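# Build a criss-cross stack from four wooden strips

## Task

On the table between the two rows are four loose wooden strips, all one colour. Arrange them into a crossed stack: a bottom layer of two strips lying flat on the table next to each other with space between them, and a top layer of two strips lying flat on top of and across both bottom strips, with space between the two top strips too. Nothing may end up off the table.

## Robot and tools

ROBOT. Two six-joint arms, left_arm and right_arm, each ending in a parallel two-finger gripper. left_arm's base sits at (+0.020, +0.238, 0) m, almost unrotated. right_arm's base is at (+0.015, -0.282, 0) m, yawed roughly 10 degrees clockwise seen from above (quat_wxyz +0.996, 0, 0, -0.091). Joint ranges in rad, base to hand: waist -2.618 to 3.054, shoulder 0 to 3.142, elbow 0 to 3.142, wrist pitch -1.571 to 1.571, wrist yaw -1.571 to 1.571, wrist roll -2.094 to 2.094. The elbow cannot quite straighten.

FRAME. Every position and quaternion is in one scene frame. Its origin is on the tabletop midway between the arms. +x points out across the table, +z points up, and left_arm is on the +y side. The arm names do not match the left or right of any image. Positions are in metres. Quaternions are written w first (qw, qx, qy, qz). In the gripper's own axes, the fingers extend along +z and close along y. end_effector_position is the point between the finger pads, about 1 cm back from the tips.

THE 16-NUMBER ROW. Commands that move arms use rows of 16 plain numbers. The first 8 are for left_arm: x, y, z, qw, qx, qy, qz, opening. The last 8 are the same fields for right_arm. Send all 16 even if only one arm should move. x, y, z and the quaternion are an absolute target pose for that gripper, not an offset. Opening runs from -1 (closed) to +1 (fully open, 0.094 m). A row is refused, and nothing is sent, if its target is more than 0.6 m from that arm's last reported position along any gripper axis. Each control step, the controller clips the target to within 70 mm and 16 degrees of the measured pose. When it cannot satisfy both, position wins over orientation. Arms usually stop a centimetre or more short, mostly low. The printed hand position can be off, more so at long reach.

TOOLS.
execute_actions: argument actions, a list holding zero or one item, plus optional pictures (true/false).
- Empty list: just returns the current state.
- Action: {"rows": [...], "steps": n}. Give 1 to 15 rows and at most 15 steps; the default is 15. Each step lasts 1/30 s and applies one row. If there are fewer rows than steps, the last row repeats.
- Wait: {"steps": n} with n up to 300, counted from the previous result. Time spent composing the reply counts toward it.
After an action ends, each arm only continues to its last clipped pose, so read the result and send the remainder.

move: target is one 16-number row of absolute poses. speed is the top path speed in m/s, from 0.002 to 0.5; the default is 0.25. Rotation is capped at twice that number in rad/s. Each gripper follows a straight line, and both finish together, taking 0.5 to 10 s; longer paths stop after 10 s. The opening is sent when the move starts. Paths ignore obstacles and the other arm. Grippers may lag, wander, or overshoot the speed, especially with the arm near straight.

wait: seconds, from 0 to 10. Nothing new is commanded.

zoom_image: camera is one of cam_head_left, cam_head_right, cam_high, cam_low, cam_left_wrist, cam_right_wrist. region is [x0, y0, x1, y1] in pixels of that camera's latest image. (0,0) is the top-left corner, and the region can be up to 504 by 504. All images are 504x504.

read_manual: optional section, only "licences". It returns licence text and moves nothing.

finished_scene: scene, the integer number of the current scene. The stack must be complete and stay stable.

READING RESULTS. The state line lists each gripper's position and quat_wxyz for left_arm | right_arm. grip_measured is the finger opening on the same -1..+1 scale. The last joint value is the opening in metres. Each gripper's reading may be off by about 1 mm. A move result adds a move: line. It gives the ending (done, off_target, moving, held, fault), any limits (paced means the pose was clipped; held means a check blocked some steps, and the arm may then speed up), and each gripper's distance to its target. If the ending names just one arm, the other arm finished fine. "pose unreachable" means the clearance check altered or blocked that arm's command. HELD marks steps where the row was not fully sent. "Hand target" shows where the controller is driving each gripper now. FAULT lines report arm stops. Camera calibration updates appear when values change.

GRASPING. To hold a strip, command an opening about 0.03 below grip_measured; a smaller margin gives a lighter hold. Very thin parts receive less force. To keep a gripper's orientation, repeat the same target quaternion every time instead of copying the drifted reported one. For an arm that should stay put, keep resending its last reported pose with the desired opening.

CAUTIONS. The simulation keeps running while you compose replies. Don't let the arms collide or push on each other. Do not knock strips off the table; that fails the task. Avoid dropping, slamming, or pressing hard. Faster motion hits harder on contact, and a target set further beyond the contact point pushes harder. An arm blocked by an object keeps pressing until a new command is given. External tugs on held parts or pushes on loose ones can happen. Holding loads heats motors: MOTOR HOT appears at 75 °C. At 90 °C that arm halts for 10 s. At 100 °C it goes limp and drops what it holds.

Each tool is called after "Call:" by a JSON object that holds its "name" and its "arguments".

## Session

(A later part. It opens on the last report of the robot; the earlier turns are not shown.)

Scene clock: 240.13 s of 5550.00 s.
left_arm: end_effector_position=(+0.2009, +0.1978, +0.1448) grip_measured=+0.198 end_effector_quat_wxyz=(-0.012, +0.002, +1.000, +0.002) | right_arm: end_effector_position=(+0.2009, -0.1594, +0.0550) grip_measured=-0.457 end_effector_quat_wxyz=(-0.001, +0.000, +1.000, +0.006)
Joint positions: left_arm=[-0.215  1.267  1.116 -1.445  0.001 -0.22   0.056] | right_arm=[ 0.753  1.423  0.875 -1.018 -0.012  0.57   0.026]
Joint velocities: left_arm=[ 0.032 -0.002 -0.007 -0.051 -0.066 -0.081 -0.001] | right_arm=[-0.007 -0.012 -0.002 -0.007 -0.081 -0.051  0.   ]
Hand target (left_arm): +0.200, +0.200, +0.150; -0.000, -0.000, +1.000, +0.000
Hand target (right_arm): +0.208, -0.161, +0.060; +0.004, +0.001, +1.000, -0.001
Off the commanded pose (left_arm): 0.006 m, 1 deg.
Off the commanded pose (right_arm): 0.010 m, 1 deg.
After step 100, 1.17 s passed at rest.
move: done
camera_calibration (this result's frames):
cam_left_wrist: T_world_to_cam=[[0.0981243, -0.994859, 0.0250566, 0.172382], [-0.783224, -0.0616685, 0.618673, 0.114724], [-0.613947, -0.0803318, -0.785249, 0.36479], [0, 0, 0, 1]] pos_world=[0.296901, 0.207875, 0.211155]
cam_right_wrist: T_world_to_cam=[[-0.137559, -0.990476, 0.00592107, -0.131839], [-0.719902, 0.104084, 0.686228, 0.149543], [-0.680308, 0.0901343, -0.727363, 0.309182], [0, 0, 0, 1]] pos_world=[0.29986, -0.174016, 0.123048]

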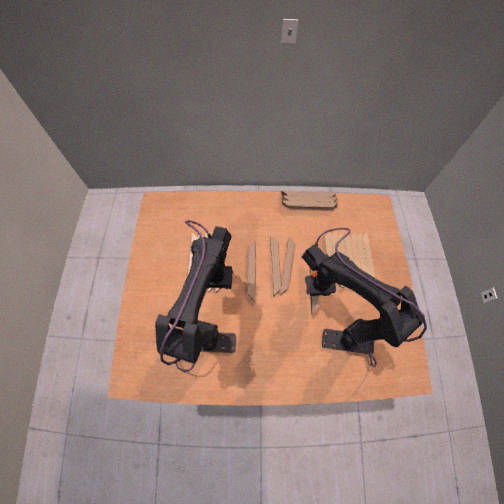

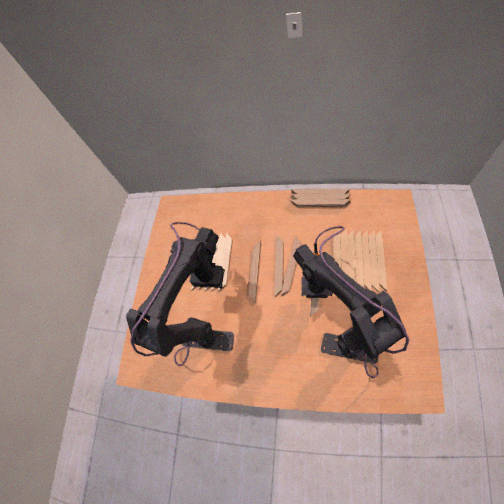

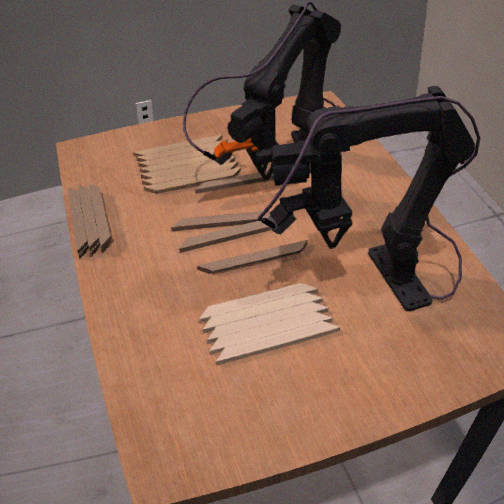

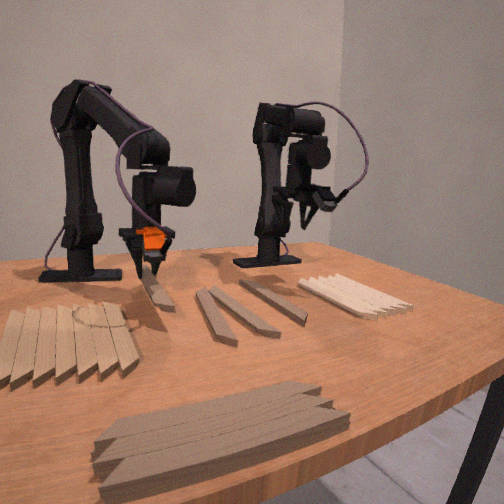

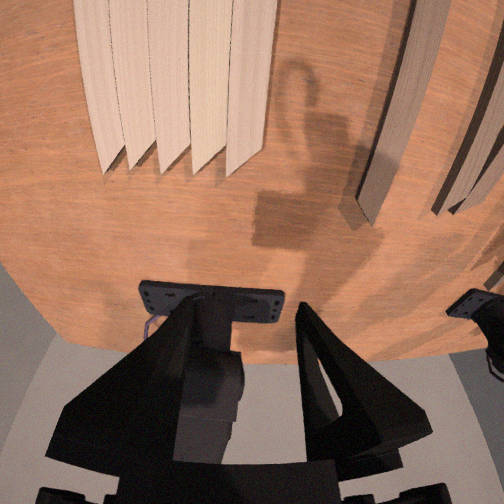

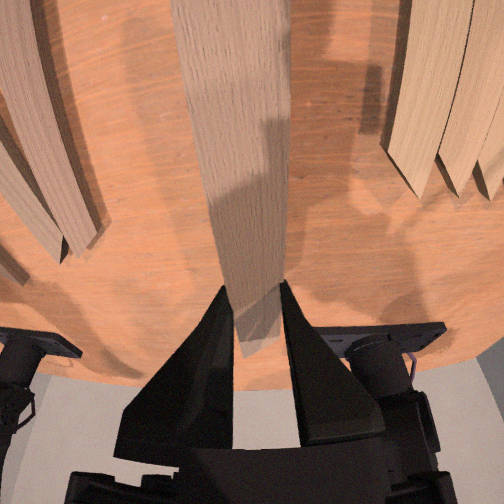

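Call:
{"name": "execute_actions", "arguments": {"actions": []}}

Scene clock: 246.70 s of 5550.00 s.
left_arm: end_effector_position=(+0.2009, +0.1978, +0.1448) grip_measured=+0.198 end_effector_quat_wxyz=(-0.012, +0.002, +1.000, +0.002) | right_arm: end_effector_position=(+0.2007, -0.1598, +0.0550) grip_measured=-0.457 end_effector_quat_wxyz=(-0.002, -0.001, +1.000, +0.005)
Joint positions: left_arm=[-0.215  1.267  1.116 -1.445  0.001 -0.22   0.056] | right_arm=[ 0.753  1.423  0.875 -1.02  -0.011  0.568  0.026]
Joint velocities: left_arm=[-0.007 -0.002  0.002  0.022  0.095  0.095 -0.   ] | right_arm=[ 0.017 -0.012 -0.012 -0.051  0.037  0.037  0.001]
Hand target (left_arm): +0.200, +0.200, +0.150; -0.000, -0.000, +1.000, +0.000
Hand target (right_arm): +0.208, -0.161, +0.060; +0.004, +0.001, +1.000, -0.001
Off the commanded pose (left_arm): 0.006 m, 1 deg.
Off the commanded pose (right_arm): 0.011 m, 1 deg.
Steps of this call (steps 1 to 90: nothing new was sent; then 3.57 s passed at rest). Readings (end_effector_position):
1: left_arm (+0.2009, +0.1978, +0.1448) | right_arm (+0.2008, -0.1595, +0.0550)
2: left_arm (+0.2009, +0.1978, +0.1448) | right_arm (+0.2008, -0.1595, +0.0550)
4: left_arm (+0.2009, +0.1978, +0.1448) | right_arm (+0.2007, -0.1597, +0.0550)
8: left_arm (+0.2009, +0.1978, +0.1448) | right_arm (+0.2007, -0.1598, +0.0550)
90: the state above
camera_calibration (this result's frames):
cam_left_wrist: T_world_to_cam=[[0.0981243, -0.994859, 0.0250566, 0.172382], [-0.783224, -0.0616685, 0.618673, 0.114724], [-0.613947, -0.0803318, -0.785249, 0.36479], [0, 0, 0, 1]] pos_world=[0.296901, 0.207875, 0.211155]
cam_right_wrist: T_world_to_cam=[[-0.136048, -0.990667, 0.00831348, -0.132819], [-0.719535, 0.104575, 0.686538, 0.149403], [-0.681, 0.0874203, -0.727047, 0.308738], [0, 0, 0, 1]] pos_world=[0.299682, -0.174194, 0.123001]

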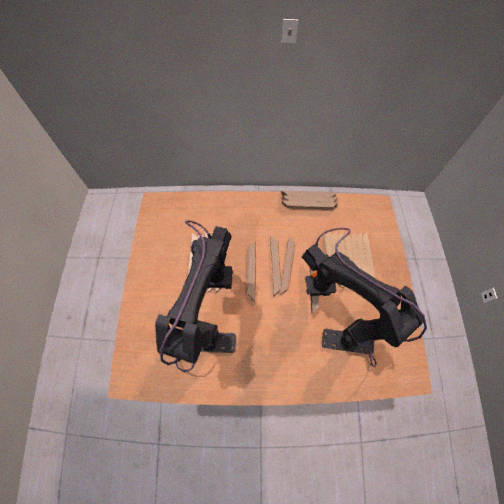

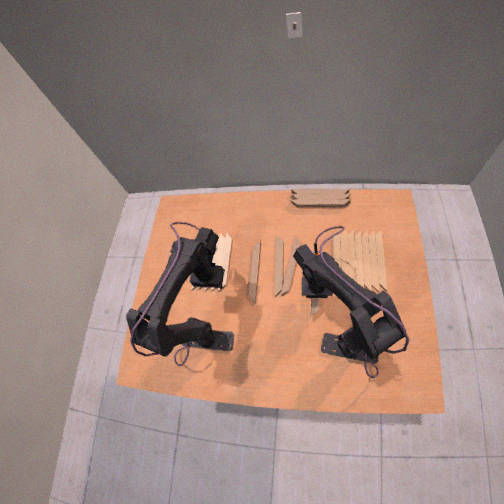

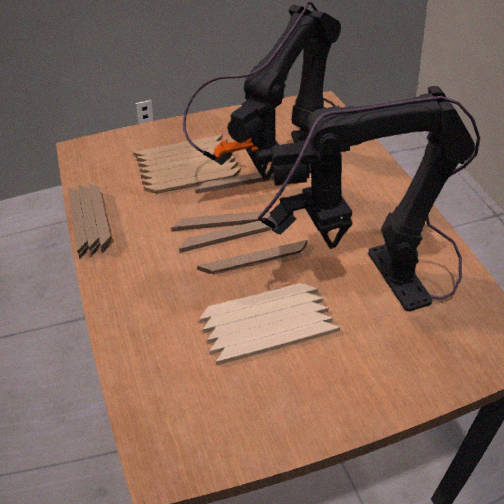

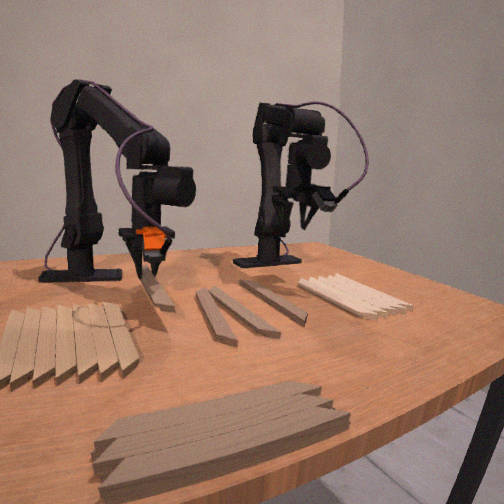

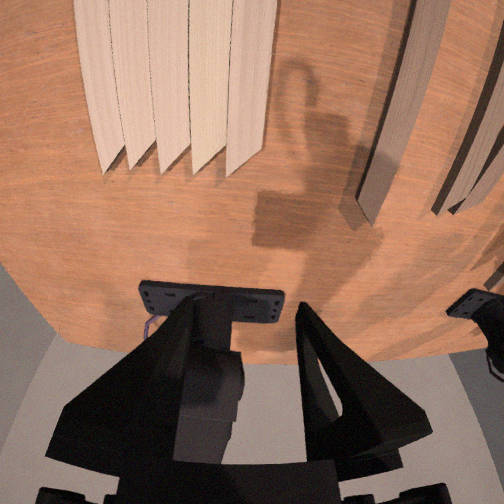

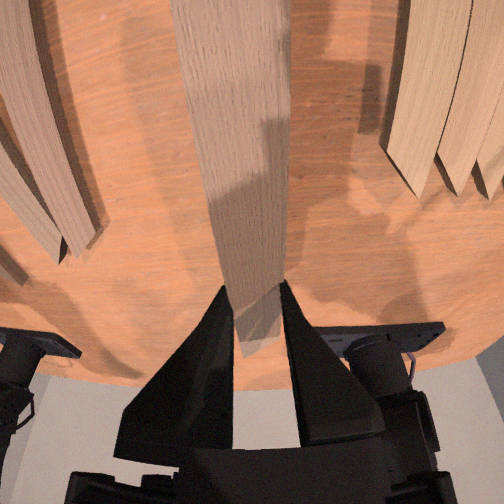

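Call:
{"name": "move", "arguments": {"target": [0.2,0.2,0.15,0,0,1,0,0.2, 0.205,-0.16,0.022,0,0,1,0,-0.52], "speed": 0.05}}

Scene clock: 252.27 s of 5550.00 s.
left_arm: end_effector_position=(+0.2009, +0.1978, +0.1448) grip_measured=+0.198 end_effector_quat_wxyz=(-0.012, +0.002, +1.000, +0.002) | right_arm: end_effector_position=(+0.2079, -0.1552, +0.0306) grip_measured=-0.457 end_effector_quat_wxyz=(+0.005, -0.001, +1.000, +0.010)
Joint positions: left_arm=[-0.215  1.267  1.116 -1.445  0.001 -0.22   0.056] | right_arm=[ 0.753  1.478  0.82  -0.893 -0.011  0.568  0.026]
Joint velocities: left_arm=[ 0.017 -0.017  0.002 -0.081  0.066  0.007 -0.   ] | right_arm=[ 0.002 -0.017  0.007  0.066  0.051  0.007 -0.001]
Hand target (left_arm): +0.200, +0.200, +0.150; -0.000, -0.000, +1.000, +0.000
Hand target (right_arm): +0.205, -0.160, +0.022; +0.000, -0.000, +1.000, +0.000
Off the commanded pose (left_arm): 0.006 m, 1 deg.
Off the commanded pose (right_arm): 0.010 m, 1 deg.
After step 90, 1.43 s passed at rest.
move: done
camera_calibration (this result's frames):
cam_left_wrist: T_world_to_cam=[[0.0981243, -0.994859, 0.0250566, 0.172382], [-0.783224, -0.0616685, 0.618673, 0.114724], [-0.613947, -0.0803318, -0.785249, 0.36479], [0, 0, 0, 1]] pos_world=[0.296901, 0.207875, 0.211155]
cam_right_wrist: T_world_to_cam=[[-0.13609, -0.990694, -0.00208397, -0.126708], [-0.728737, 0.0986801, 0.677646, 0.172188], [-0.671134, 0.0937396, -0.735385, 0.294677], [0, 0, 0, 1]] pos_world=[0.306005, -0.170143, 0.0997546]

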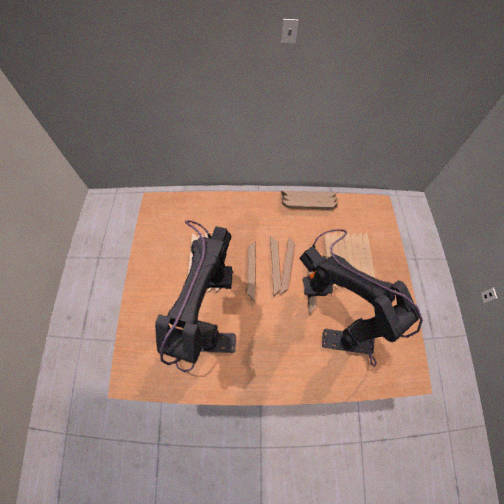

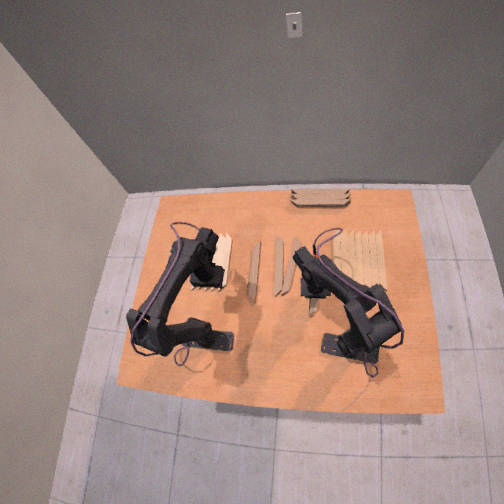

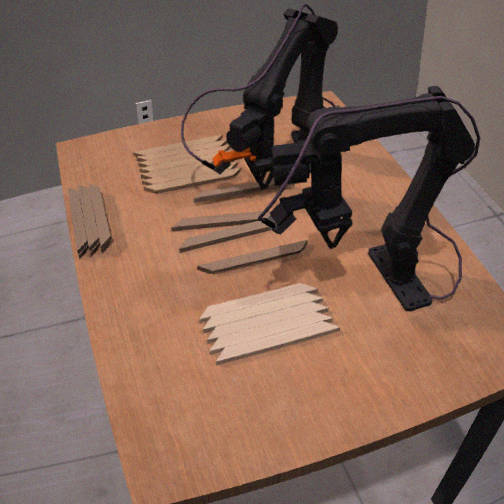

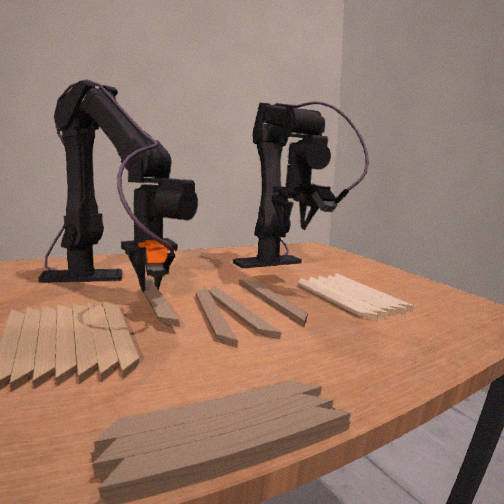

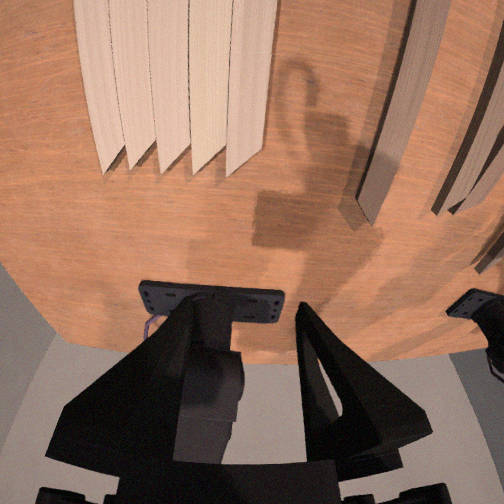

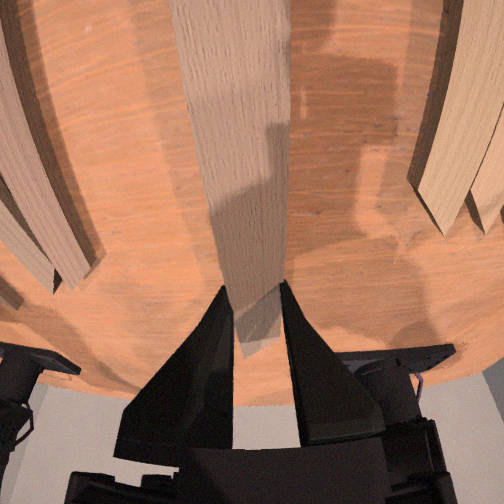

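Call:
{"name": "move", "arguments": {"target": [0.2,0.2,0.15,0,0,1,0,0.2, 0.205,-0.158,0.012,0,0,1,0,-0.52], "speed": 0.03}}

Call:
{"name": "zoom_image", "arguments": {"camera": "cam_low", "region": [100, 220, 320, 360]}}

Scene clock: 255.50 s of 5550.00 s.
left_arm: end_effector_position=(+0.2009, +0.1978, +0.1448) grip_measured=+0.198 end_effector_quat_wxyz=(-0.012, +0.002, +1.000, +0.002) | right_arm: end_effector_position=(+0.2076, -0.1554, +0.0203) grip_measured=-0.457 end_effector_quat_wxyz=(+0.002, -0.000, +1.000, +0.008)
Joint positions: left_arm=[-0.215  1.267  1.116 -1.445  0.001 -0.22   0.056] | right_arm=[ 0.753  1.502  0.797 -0.853 -0.011  0.569  0.026]
Joint velocities: left_arm=[ 0.012 -0.017 -0.002 -0.051 -0.066 -0.051 -0.001] | right_arm=[ 0.007 -0.012 -0.002  0.007 -0.022 -0.037  0.   ]
Hand target (left_arm): +0.200, +0.200, +0.150; -0.000, -0.000, +1.000, +0.000
Hand target (right_arm): +0.205, -0.158, +0.012; -0.000, +0.000, +1.000, -0.000
Off the commanded pose (left_arm): 0.006 m, 1 deg.
Off the commanded pose (right_arm): 0.009 m, 1 deg.
move: done
camera_calibration (this result's frames):
cam_left_wrist: T_world_to_cam=[[0.0981243, -0.994859, 0.0250566, 0.172382], [-0.783224, -0.0616685, 0.618673, 0.114724], [-0.613947, -0.0803318, -0.785249, 0.36479], [0, 0, 0, 1]] pos_world=[0.296901, 0.207875, 0.211155]
cam_right_wrist: T_world_to_cam=[[-0.136846, -0.99059, 0.00212255, -0.12687], [-0.724942, 0.101607, 0.681275, 0.178504], [-0.67508, 0.0916909, -0.732024, 0.28742], [0, 0, 0, 1]] pos_world=[0.306075, -0.170167, 0.0890572]

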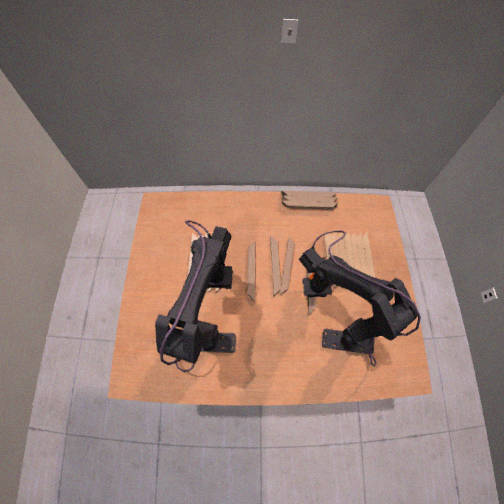

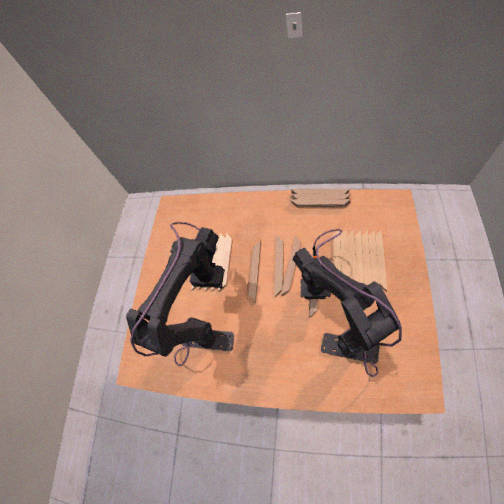

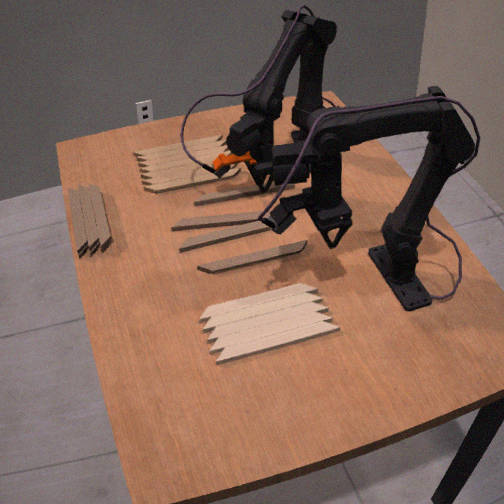

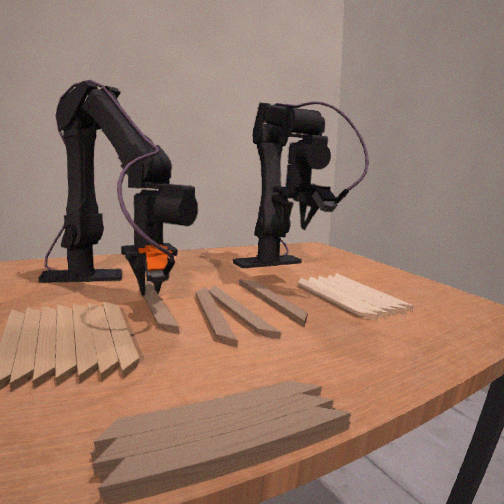

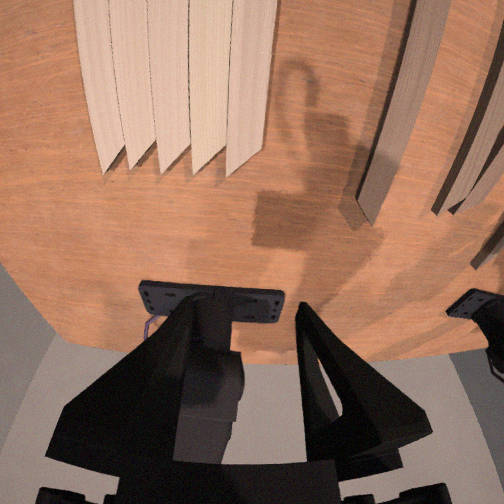

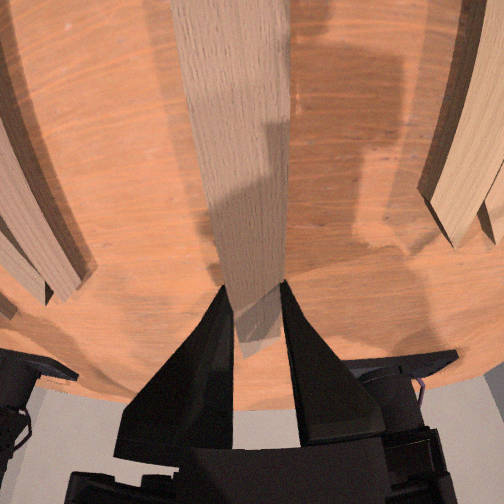

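Region (100, 220, 320, 360) of cam_low's 504x504 image, scaled by 2.291, with more detail than that image has; it fills the top 321 rows of this view, and the rest is white.

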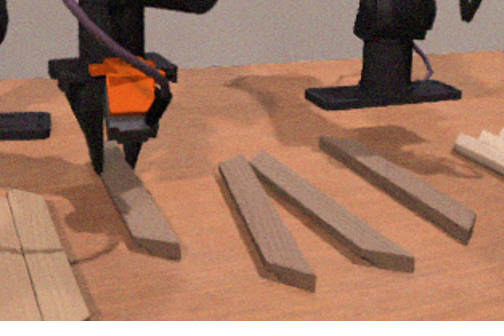

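Call:
{"name": "move", "arguments": {"target": [0.2,0.2,0.15,0,0,1,0,0.2, 0.205,-0.158,0.014,0,0,1,0,0.0], "speed": 0.03}}

Call:
{"name": "move", "arguments": {"target": [0.2,0.2,0.15,0,0,1,0,0.2, 0.29,-0.158,0.05,0,0,1,0,0.0], "speed": 0.08}}

Scene clock: 261.70 s of 5550.00 s.
left_arm: end_effector_position=(+0.2009, +0.1978, +0.1448) grip_measured=+0.198 end_effector_quat_wxyz=(-0.012, +0.002, +1.000, +0.002) | right_arm: end_effector_position=(+0.2079, -0.1552, +0.0204) grip_measured=-0.002 end_effector_quat_wxyz=(+0.003, -0.000, +1.000, +0.008)
Joint positions: left_arm=[-0.215  1.267  1.116 -1.445  0.001 -0.22   0.056] | right_arm=[ 0.753  1.502  0.797 -0.851 -0.011  0.569  0.047]
Joint velocities: left_arm=[-0.012 -0.002  0.002 -0.081 -0.051  0.007 -0.   ] | right_arm=[-0.007 -0.002  0.002  0.007  0.007 -0.037  0.001]
Hand target (left_arm): +0.200, +0.200, +0.150; -0.000, -0.000, +1.000, +0.000
Hand target (right_arm): +0.205, -0.158, +0.014; +0.000, -0.000, +1.000, -0.000
Off the commanded pose (left_arm): 0.006 m, 1 deg.
Off the commanded pose (right_arm): 0.007 m, 1 deg.
After step 90, 2.50 s passed at rest.
move: done
camera_calibration (this result's frames):
cam_left_wrist: T_world_to_cam=[[0.0981243, -0.994859, 0.0250566, 0.172382], [-0.783224, -0.0616685, 0.618673, 0.114724], [-0.613947, -0.0803318, -0.785249, 0.36479], [0, 0, 0, 1]] pos_world=[0.296901, 0.207875, 0.211155]
cam_right_wrist: T_world_to_cam=[[-0.136847, -0.990591, 0.00137919, -0.12667], [-0.725598, 0.101187, 0.680639, 0.178744], [-0.674374, 0.0921429, -0.732618, 0.287505], [0, 0, 0, 1]] pos_world=[0.306248, -0.170056, 0.0891464]

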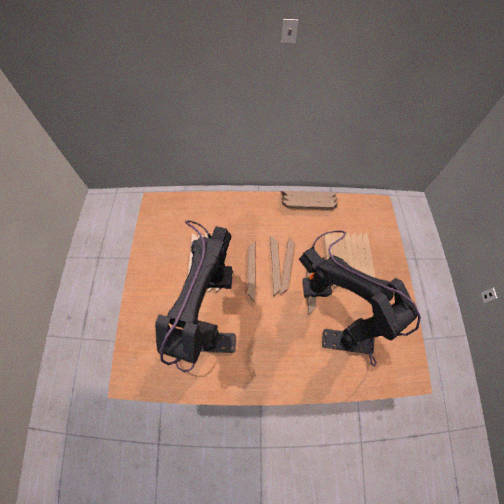

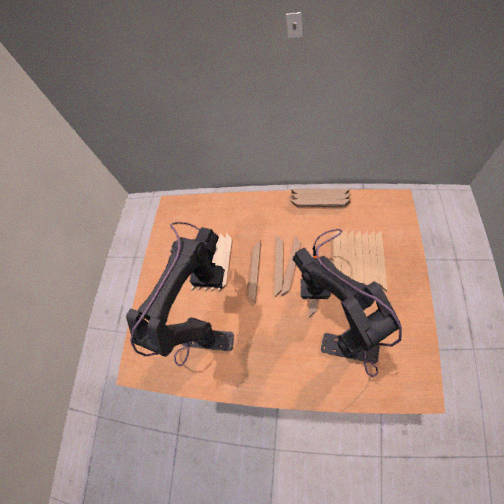

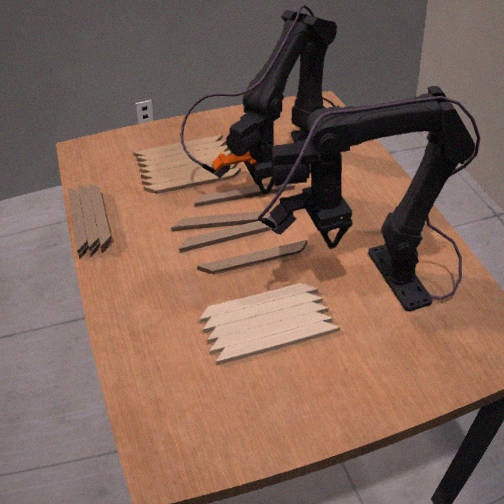

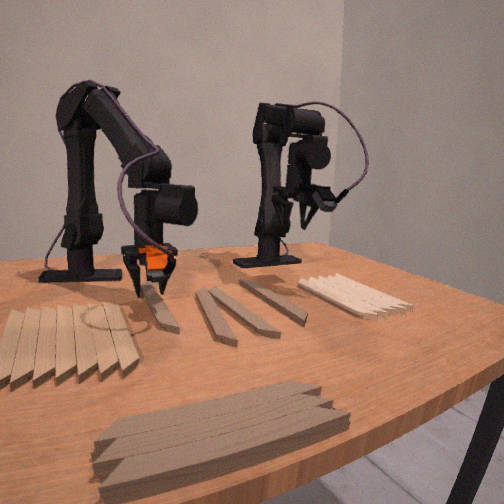

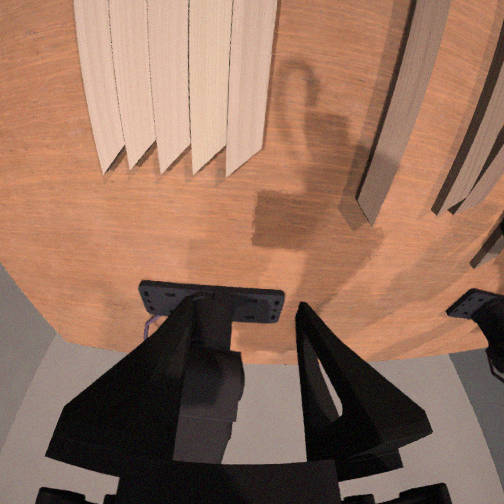

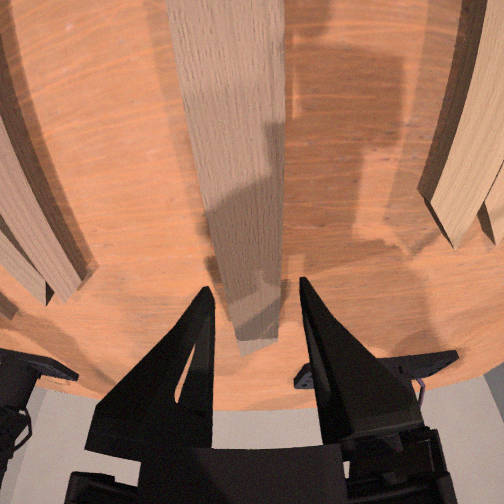

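Scene clock: 263.30 s of 5550.00 s.
left_arm: end_effector_position=(+0.2009, +0.1978, +0.1448) grip_measured=+0.198 end_effector_quat_wxyz=(-0.012, +0.002, +1.000, +0.002) | right_arm: end_effector_position=(+0.2840, -0.1572, +0.0486) grip_measured=-0.002 end_effector_quat_wxyz=(+0.002, -0.001, +1.000, +0.006)
Joint positions: left_arm=[-0.215  1.267  1.116 -1.445  0.001 -0.22   0.056] | right_arm=[ 0.608  1.708  1.133 -0.987 -0.011  0.423  0.047]
Joint velocities: left_arm=[-0.002  0.022  0.002 -0.037 -0.007 -0.007  0.001] | right_arm=[-0.007  0.007 -0.017 -0.007 -0.007 -0.007  0.001]
Hand target (left_arm): +0.200, +0.200, +0.150; -0.000, -0.000, +1.000, +0.000
Hand target (right_arm): +0.290, -0.160, +0.051; +0.001, -0.000, +1.000, -0.000
Off the commanded pose (left_arm): 0.006 m, 1 deg.
Off the commanded pose (right_arm): 0.006 m, 1 deg.
move: done
camera_calibration (this result's frames):
cam_left_wrist: T_world_to_cam=[[0.0981243, -0.994859, 0.0250566, 0.172382], [-0.783224, -0.0616685, 0.618673, 0.114724], [-0.613947, -0.0803318, -0.785249, 0.36479], [0, 0, 0, 1]] pos_world=[0.296901, 0.207875, 0.211155]
cam_right_wrist: T_world_to_cam=[[-0.135722, -0.990735, 0.00491762, -0.118757], [-0.723959, 0.102562, 0.682177, 0.21459], [-0.67636, 0.0890262, -0.731171, 0.359755], [0, 0, 0, 1]] pos_world=[0.38256, -0.171694, 0.117239]

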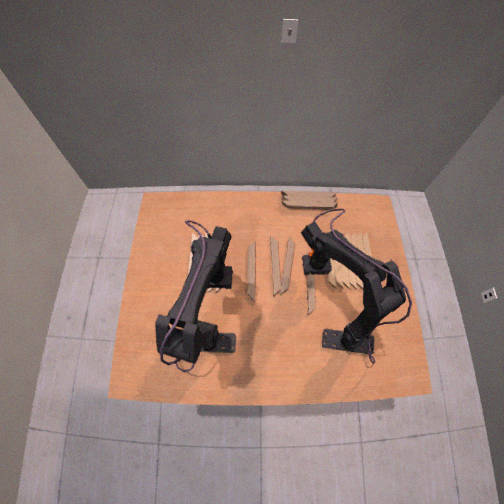

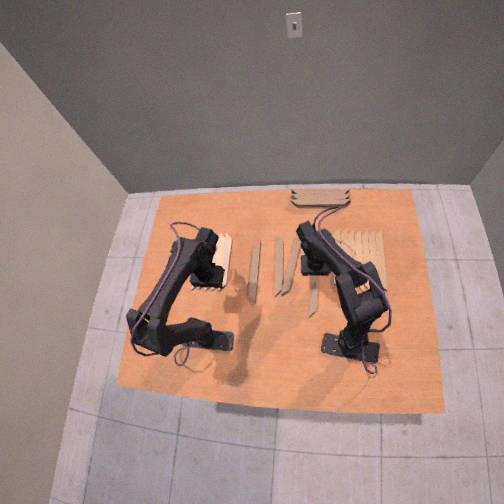

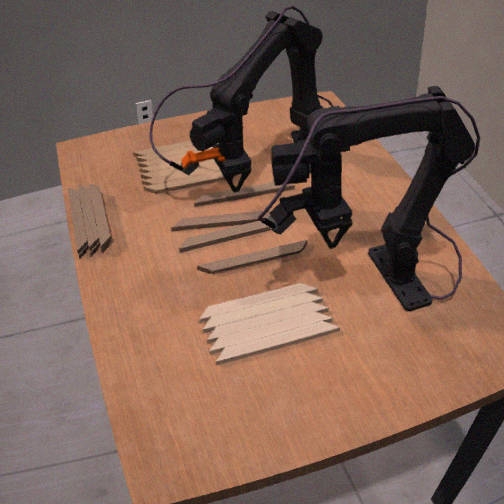

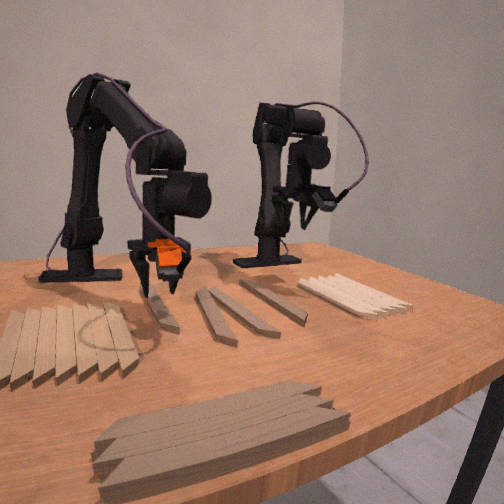

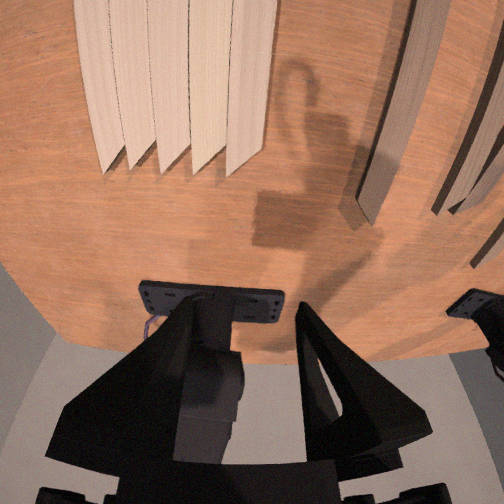

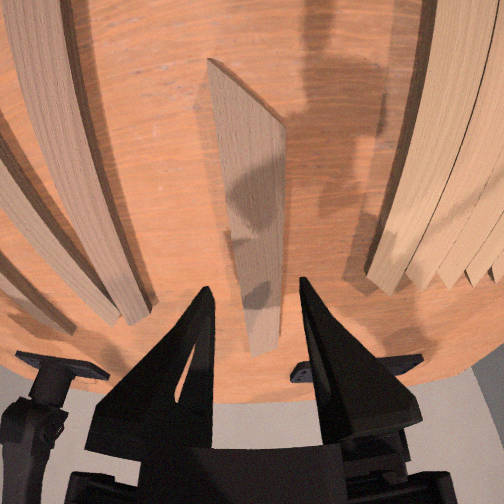

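Call:
{"name": "move", "arguments": {"target": [0.28,0.05,0.15,0,0.09,0.996,0,0.2, 0.255,-0.157,0.03,0,0,1,0,0.0], "speed": 0.1}}

Call:
{"name": "move", "arguments": {"target": [0.28,0.05,0.15,0,0.09,0.996,0,0.2, 0.255,-0.157,0.008,0,0,1,0,0.0], "speed": 0.04}}

Scene clock: 273.63 s of 5550.00 s.
left_arm: end_effector_position=(+0.2771, +0.0549, +0.1462) grip_measured=+0.198 end_effector_quat_wxyz=(-0.008, +0.090, +0.996, -0.002) | right_arm: end_effector_position=(+0.2584, -0.1557, +0.0302) grip_measured=-0.002 end_effector_quat_wxyz=(-0.008, +0.001, +1.000, +0.002)
Joint positions: left_arm=[-0.606  1.752  1.577 -1.407  0.012 -0.434  0.056] | right_arm=[ 0.652  1.673  1.014 -0.925 -0.011  0.471  0.047]
Joint velocities: left_arm=[-0.007 -0.002  0.007 -0.022 -0.051  0.051 -0.001] | right_arm=[ 0.007  0.002 -0.017  0.051  0.095 -0.051 -0.001]
Hand target (left_arm): +0.281, +0.049, +0.152; -0.002, +0.090, +0.996, -0.008
Hand target (right_arm): +0.255, -0.156, +0.030; -0.000, -0.000, +1.000, +0.000
Off the commanded pose (left_arm): 0.007 m, 1 deg.
Off the commanded pose (right_arm): 0.004 m, 1 deg.
After step 90, 5.33 s passed at rest.
move: done
camera_calibration (this result's frames):
cam_left_wrist: T_world_to_cam=[[-0.0785989, -0.99624, 0.0364525, 0.0700662], [-0.785595, 0.0844081, 0.612957, 0.158193], [-0.613729, 0.0195408, -0.789275, 0.396237], [0, 0, 0, 1]] pos_world=[0.372965, 0.0487071, 0.213221]
cam_right_wrist: T_world_to_cam=[[-0.139662, -0.990052, 0.0170809, -0.119885], [-0.709966, 0.112146, 0.695249, 0.206012], [-0.690248, 0.0849728, -0.718566, 0.331422], [0, 0, 0, 1]] pos_world=[0.358282, -0.169957, 0.0969667]

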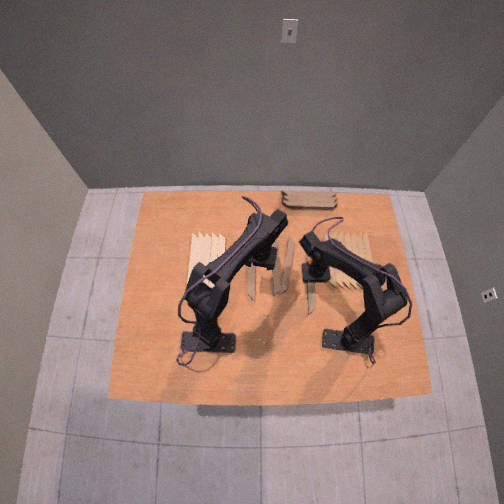

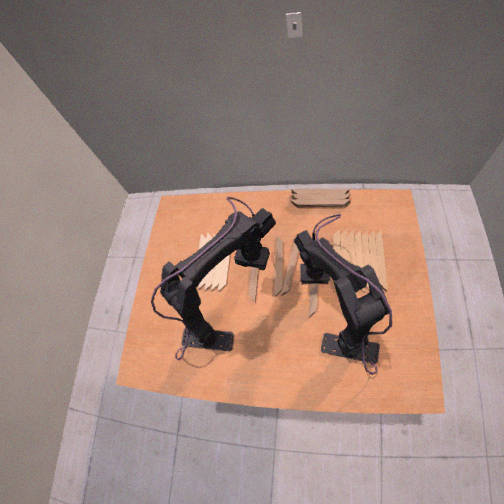

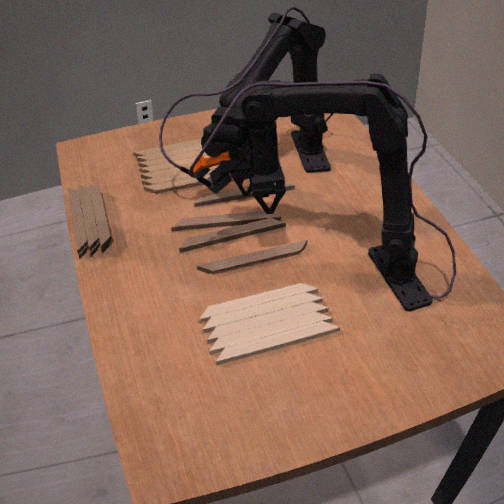

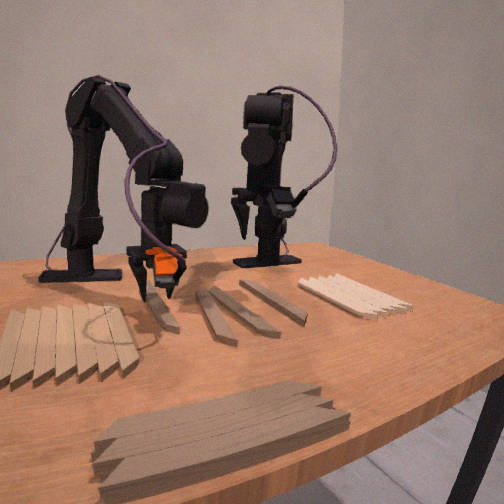

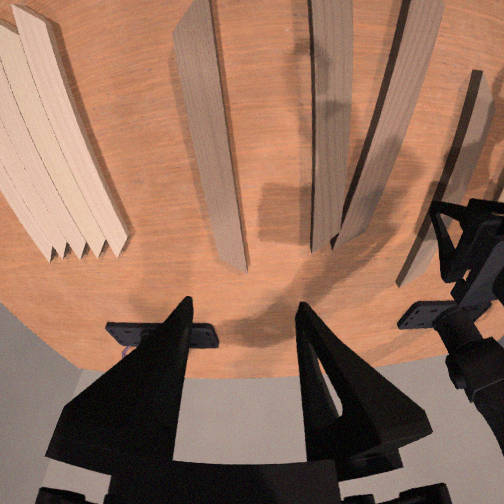

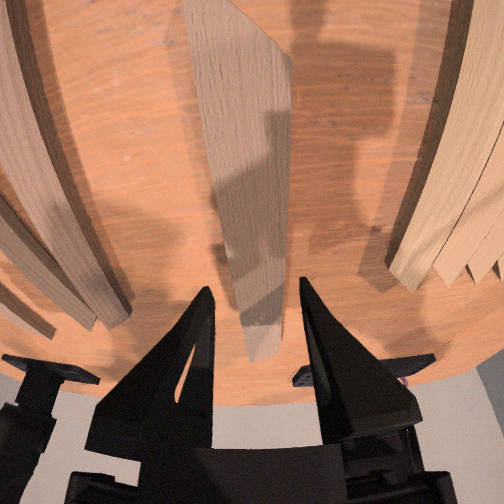

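Scene clock: 274.67 s of 5550.00 s.
left_arm: end_effector_position=(+0.2760, +0.0533, +0.1462) grip_measured=+0.198 end_effector_quat_wxyz=(-0.008, +0.089, +0.996, -0.002) | right_arm: end_effector_position=(+0.2614, -0.1542, +0.0177) grip_measured=-0.002 end_effector_quat_wxyz=(+0.008, +0.001, +1.000, +0.010)
Joint positions: left_arm=[-0.612  1.752  1.577 -1.407  0.012 -0.443  0.056] | right_arm=[ 0.652  1.673  0.959 -0.832 -0.011  0.471  0.047]
Joint velocities: left_arm=[ 0.002 -0.017 -0.012 -0.007  0.037 -0.066  0.001] | right_arm=[ 0.007  0.002  0.007  0.066  0.007 -0.051 -0.   ]
Hand target (left_arm): +0.280, +0.050, +0.150; -0.000, +0.090, +0.996, -0.000
Hand target (right_arm): +0.255, -0.157, +0.008; -0.000, -0.000, +1.000, +0.000
Off the commanded pose (left_arm): 0.006 m, 1 deg.
Off the commanded pose (right_arm): 0.012 m, 2 deg.
move: off_target (right_arm)
camera_calibration (this result's frames):
cam_left_wrist: T_world_to_cam=[[-0.0755585, -0.99648, 0.0362998, 0.0676112], [-0.785831, 0.081916, 0.612992, 0.157636], [-0.613808, 0.0177913, -0.789255, 0.395691], [0, 0, 0, 1]] pos_world=[0.371862, 0.0474205, 0.213217]
cam_right_wrist: T_world_to_cam=[[-0.139875, -0.99016, -0.00430113, -0.117361], [-0.732787, 0.100594, 0.672982, 0.221177], [-0.665927, 0.097285, -0.739647, 0.320303], [0, 0, 0, 1]] pos_world=[0.358958, -0.169615, 0.0875581]

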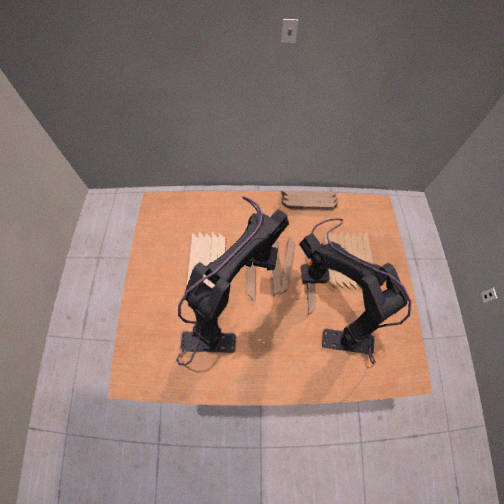

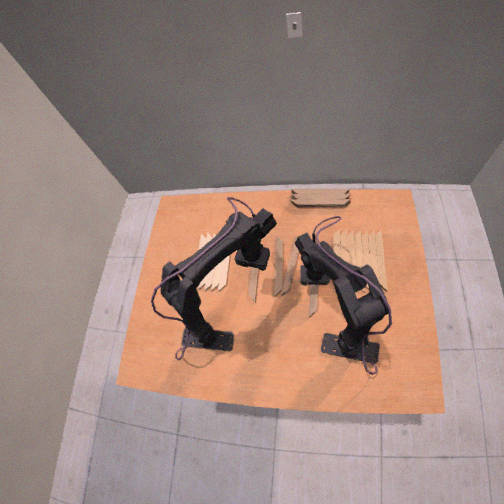

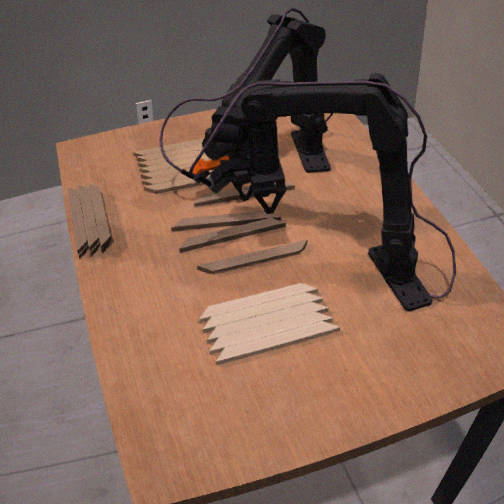

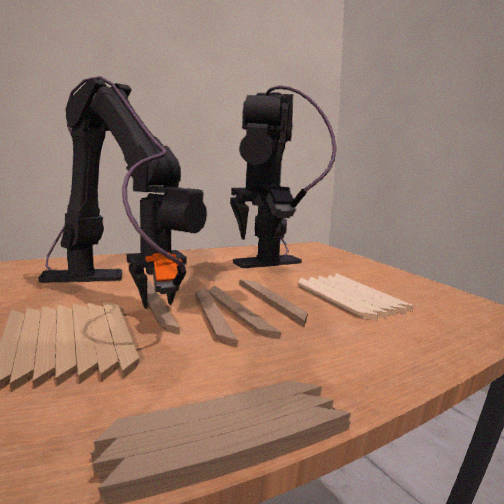

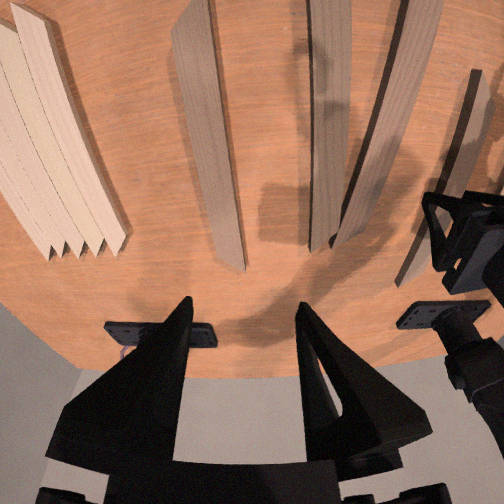

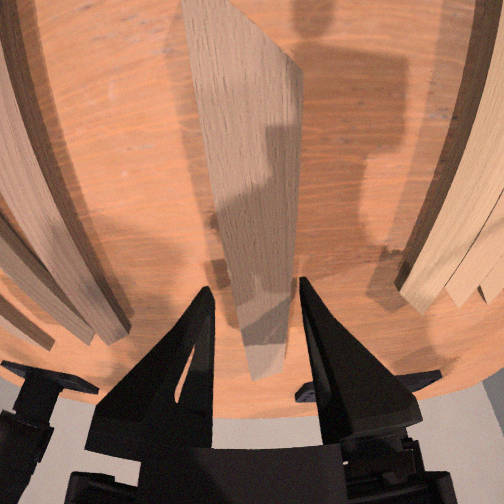

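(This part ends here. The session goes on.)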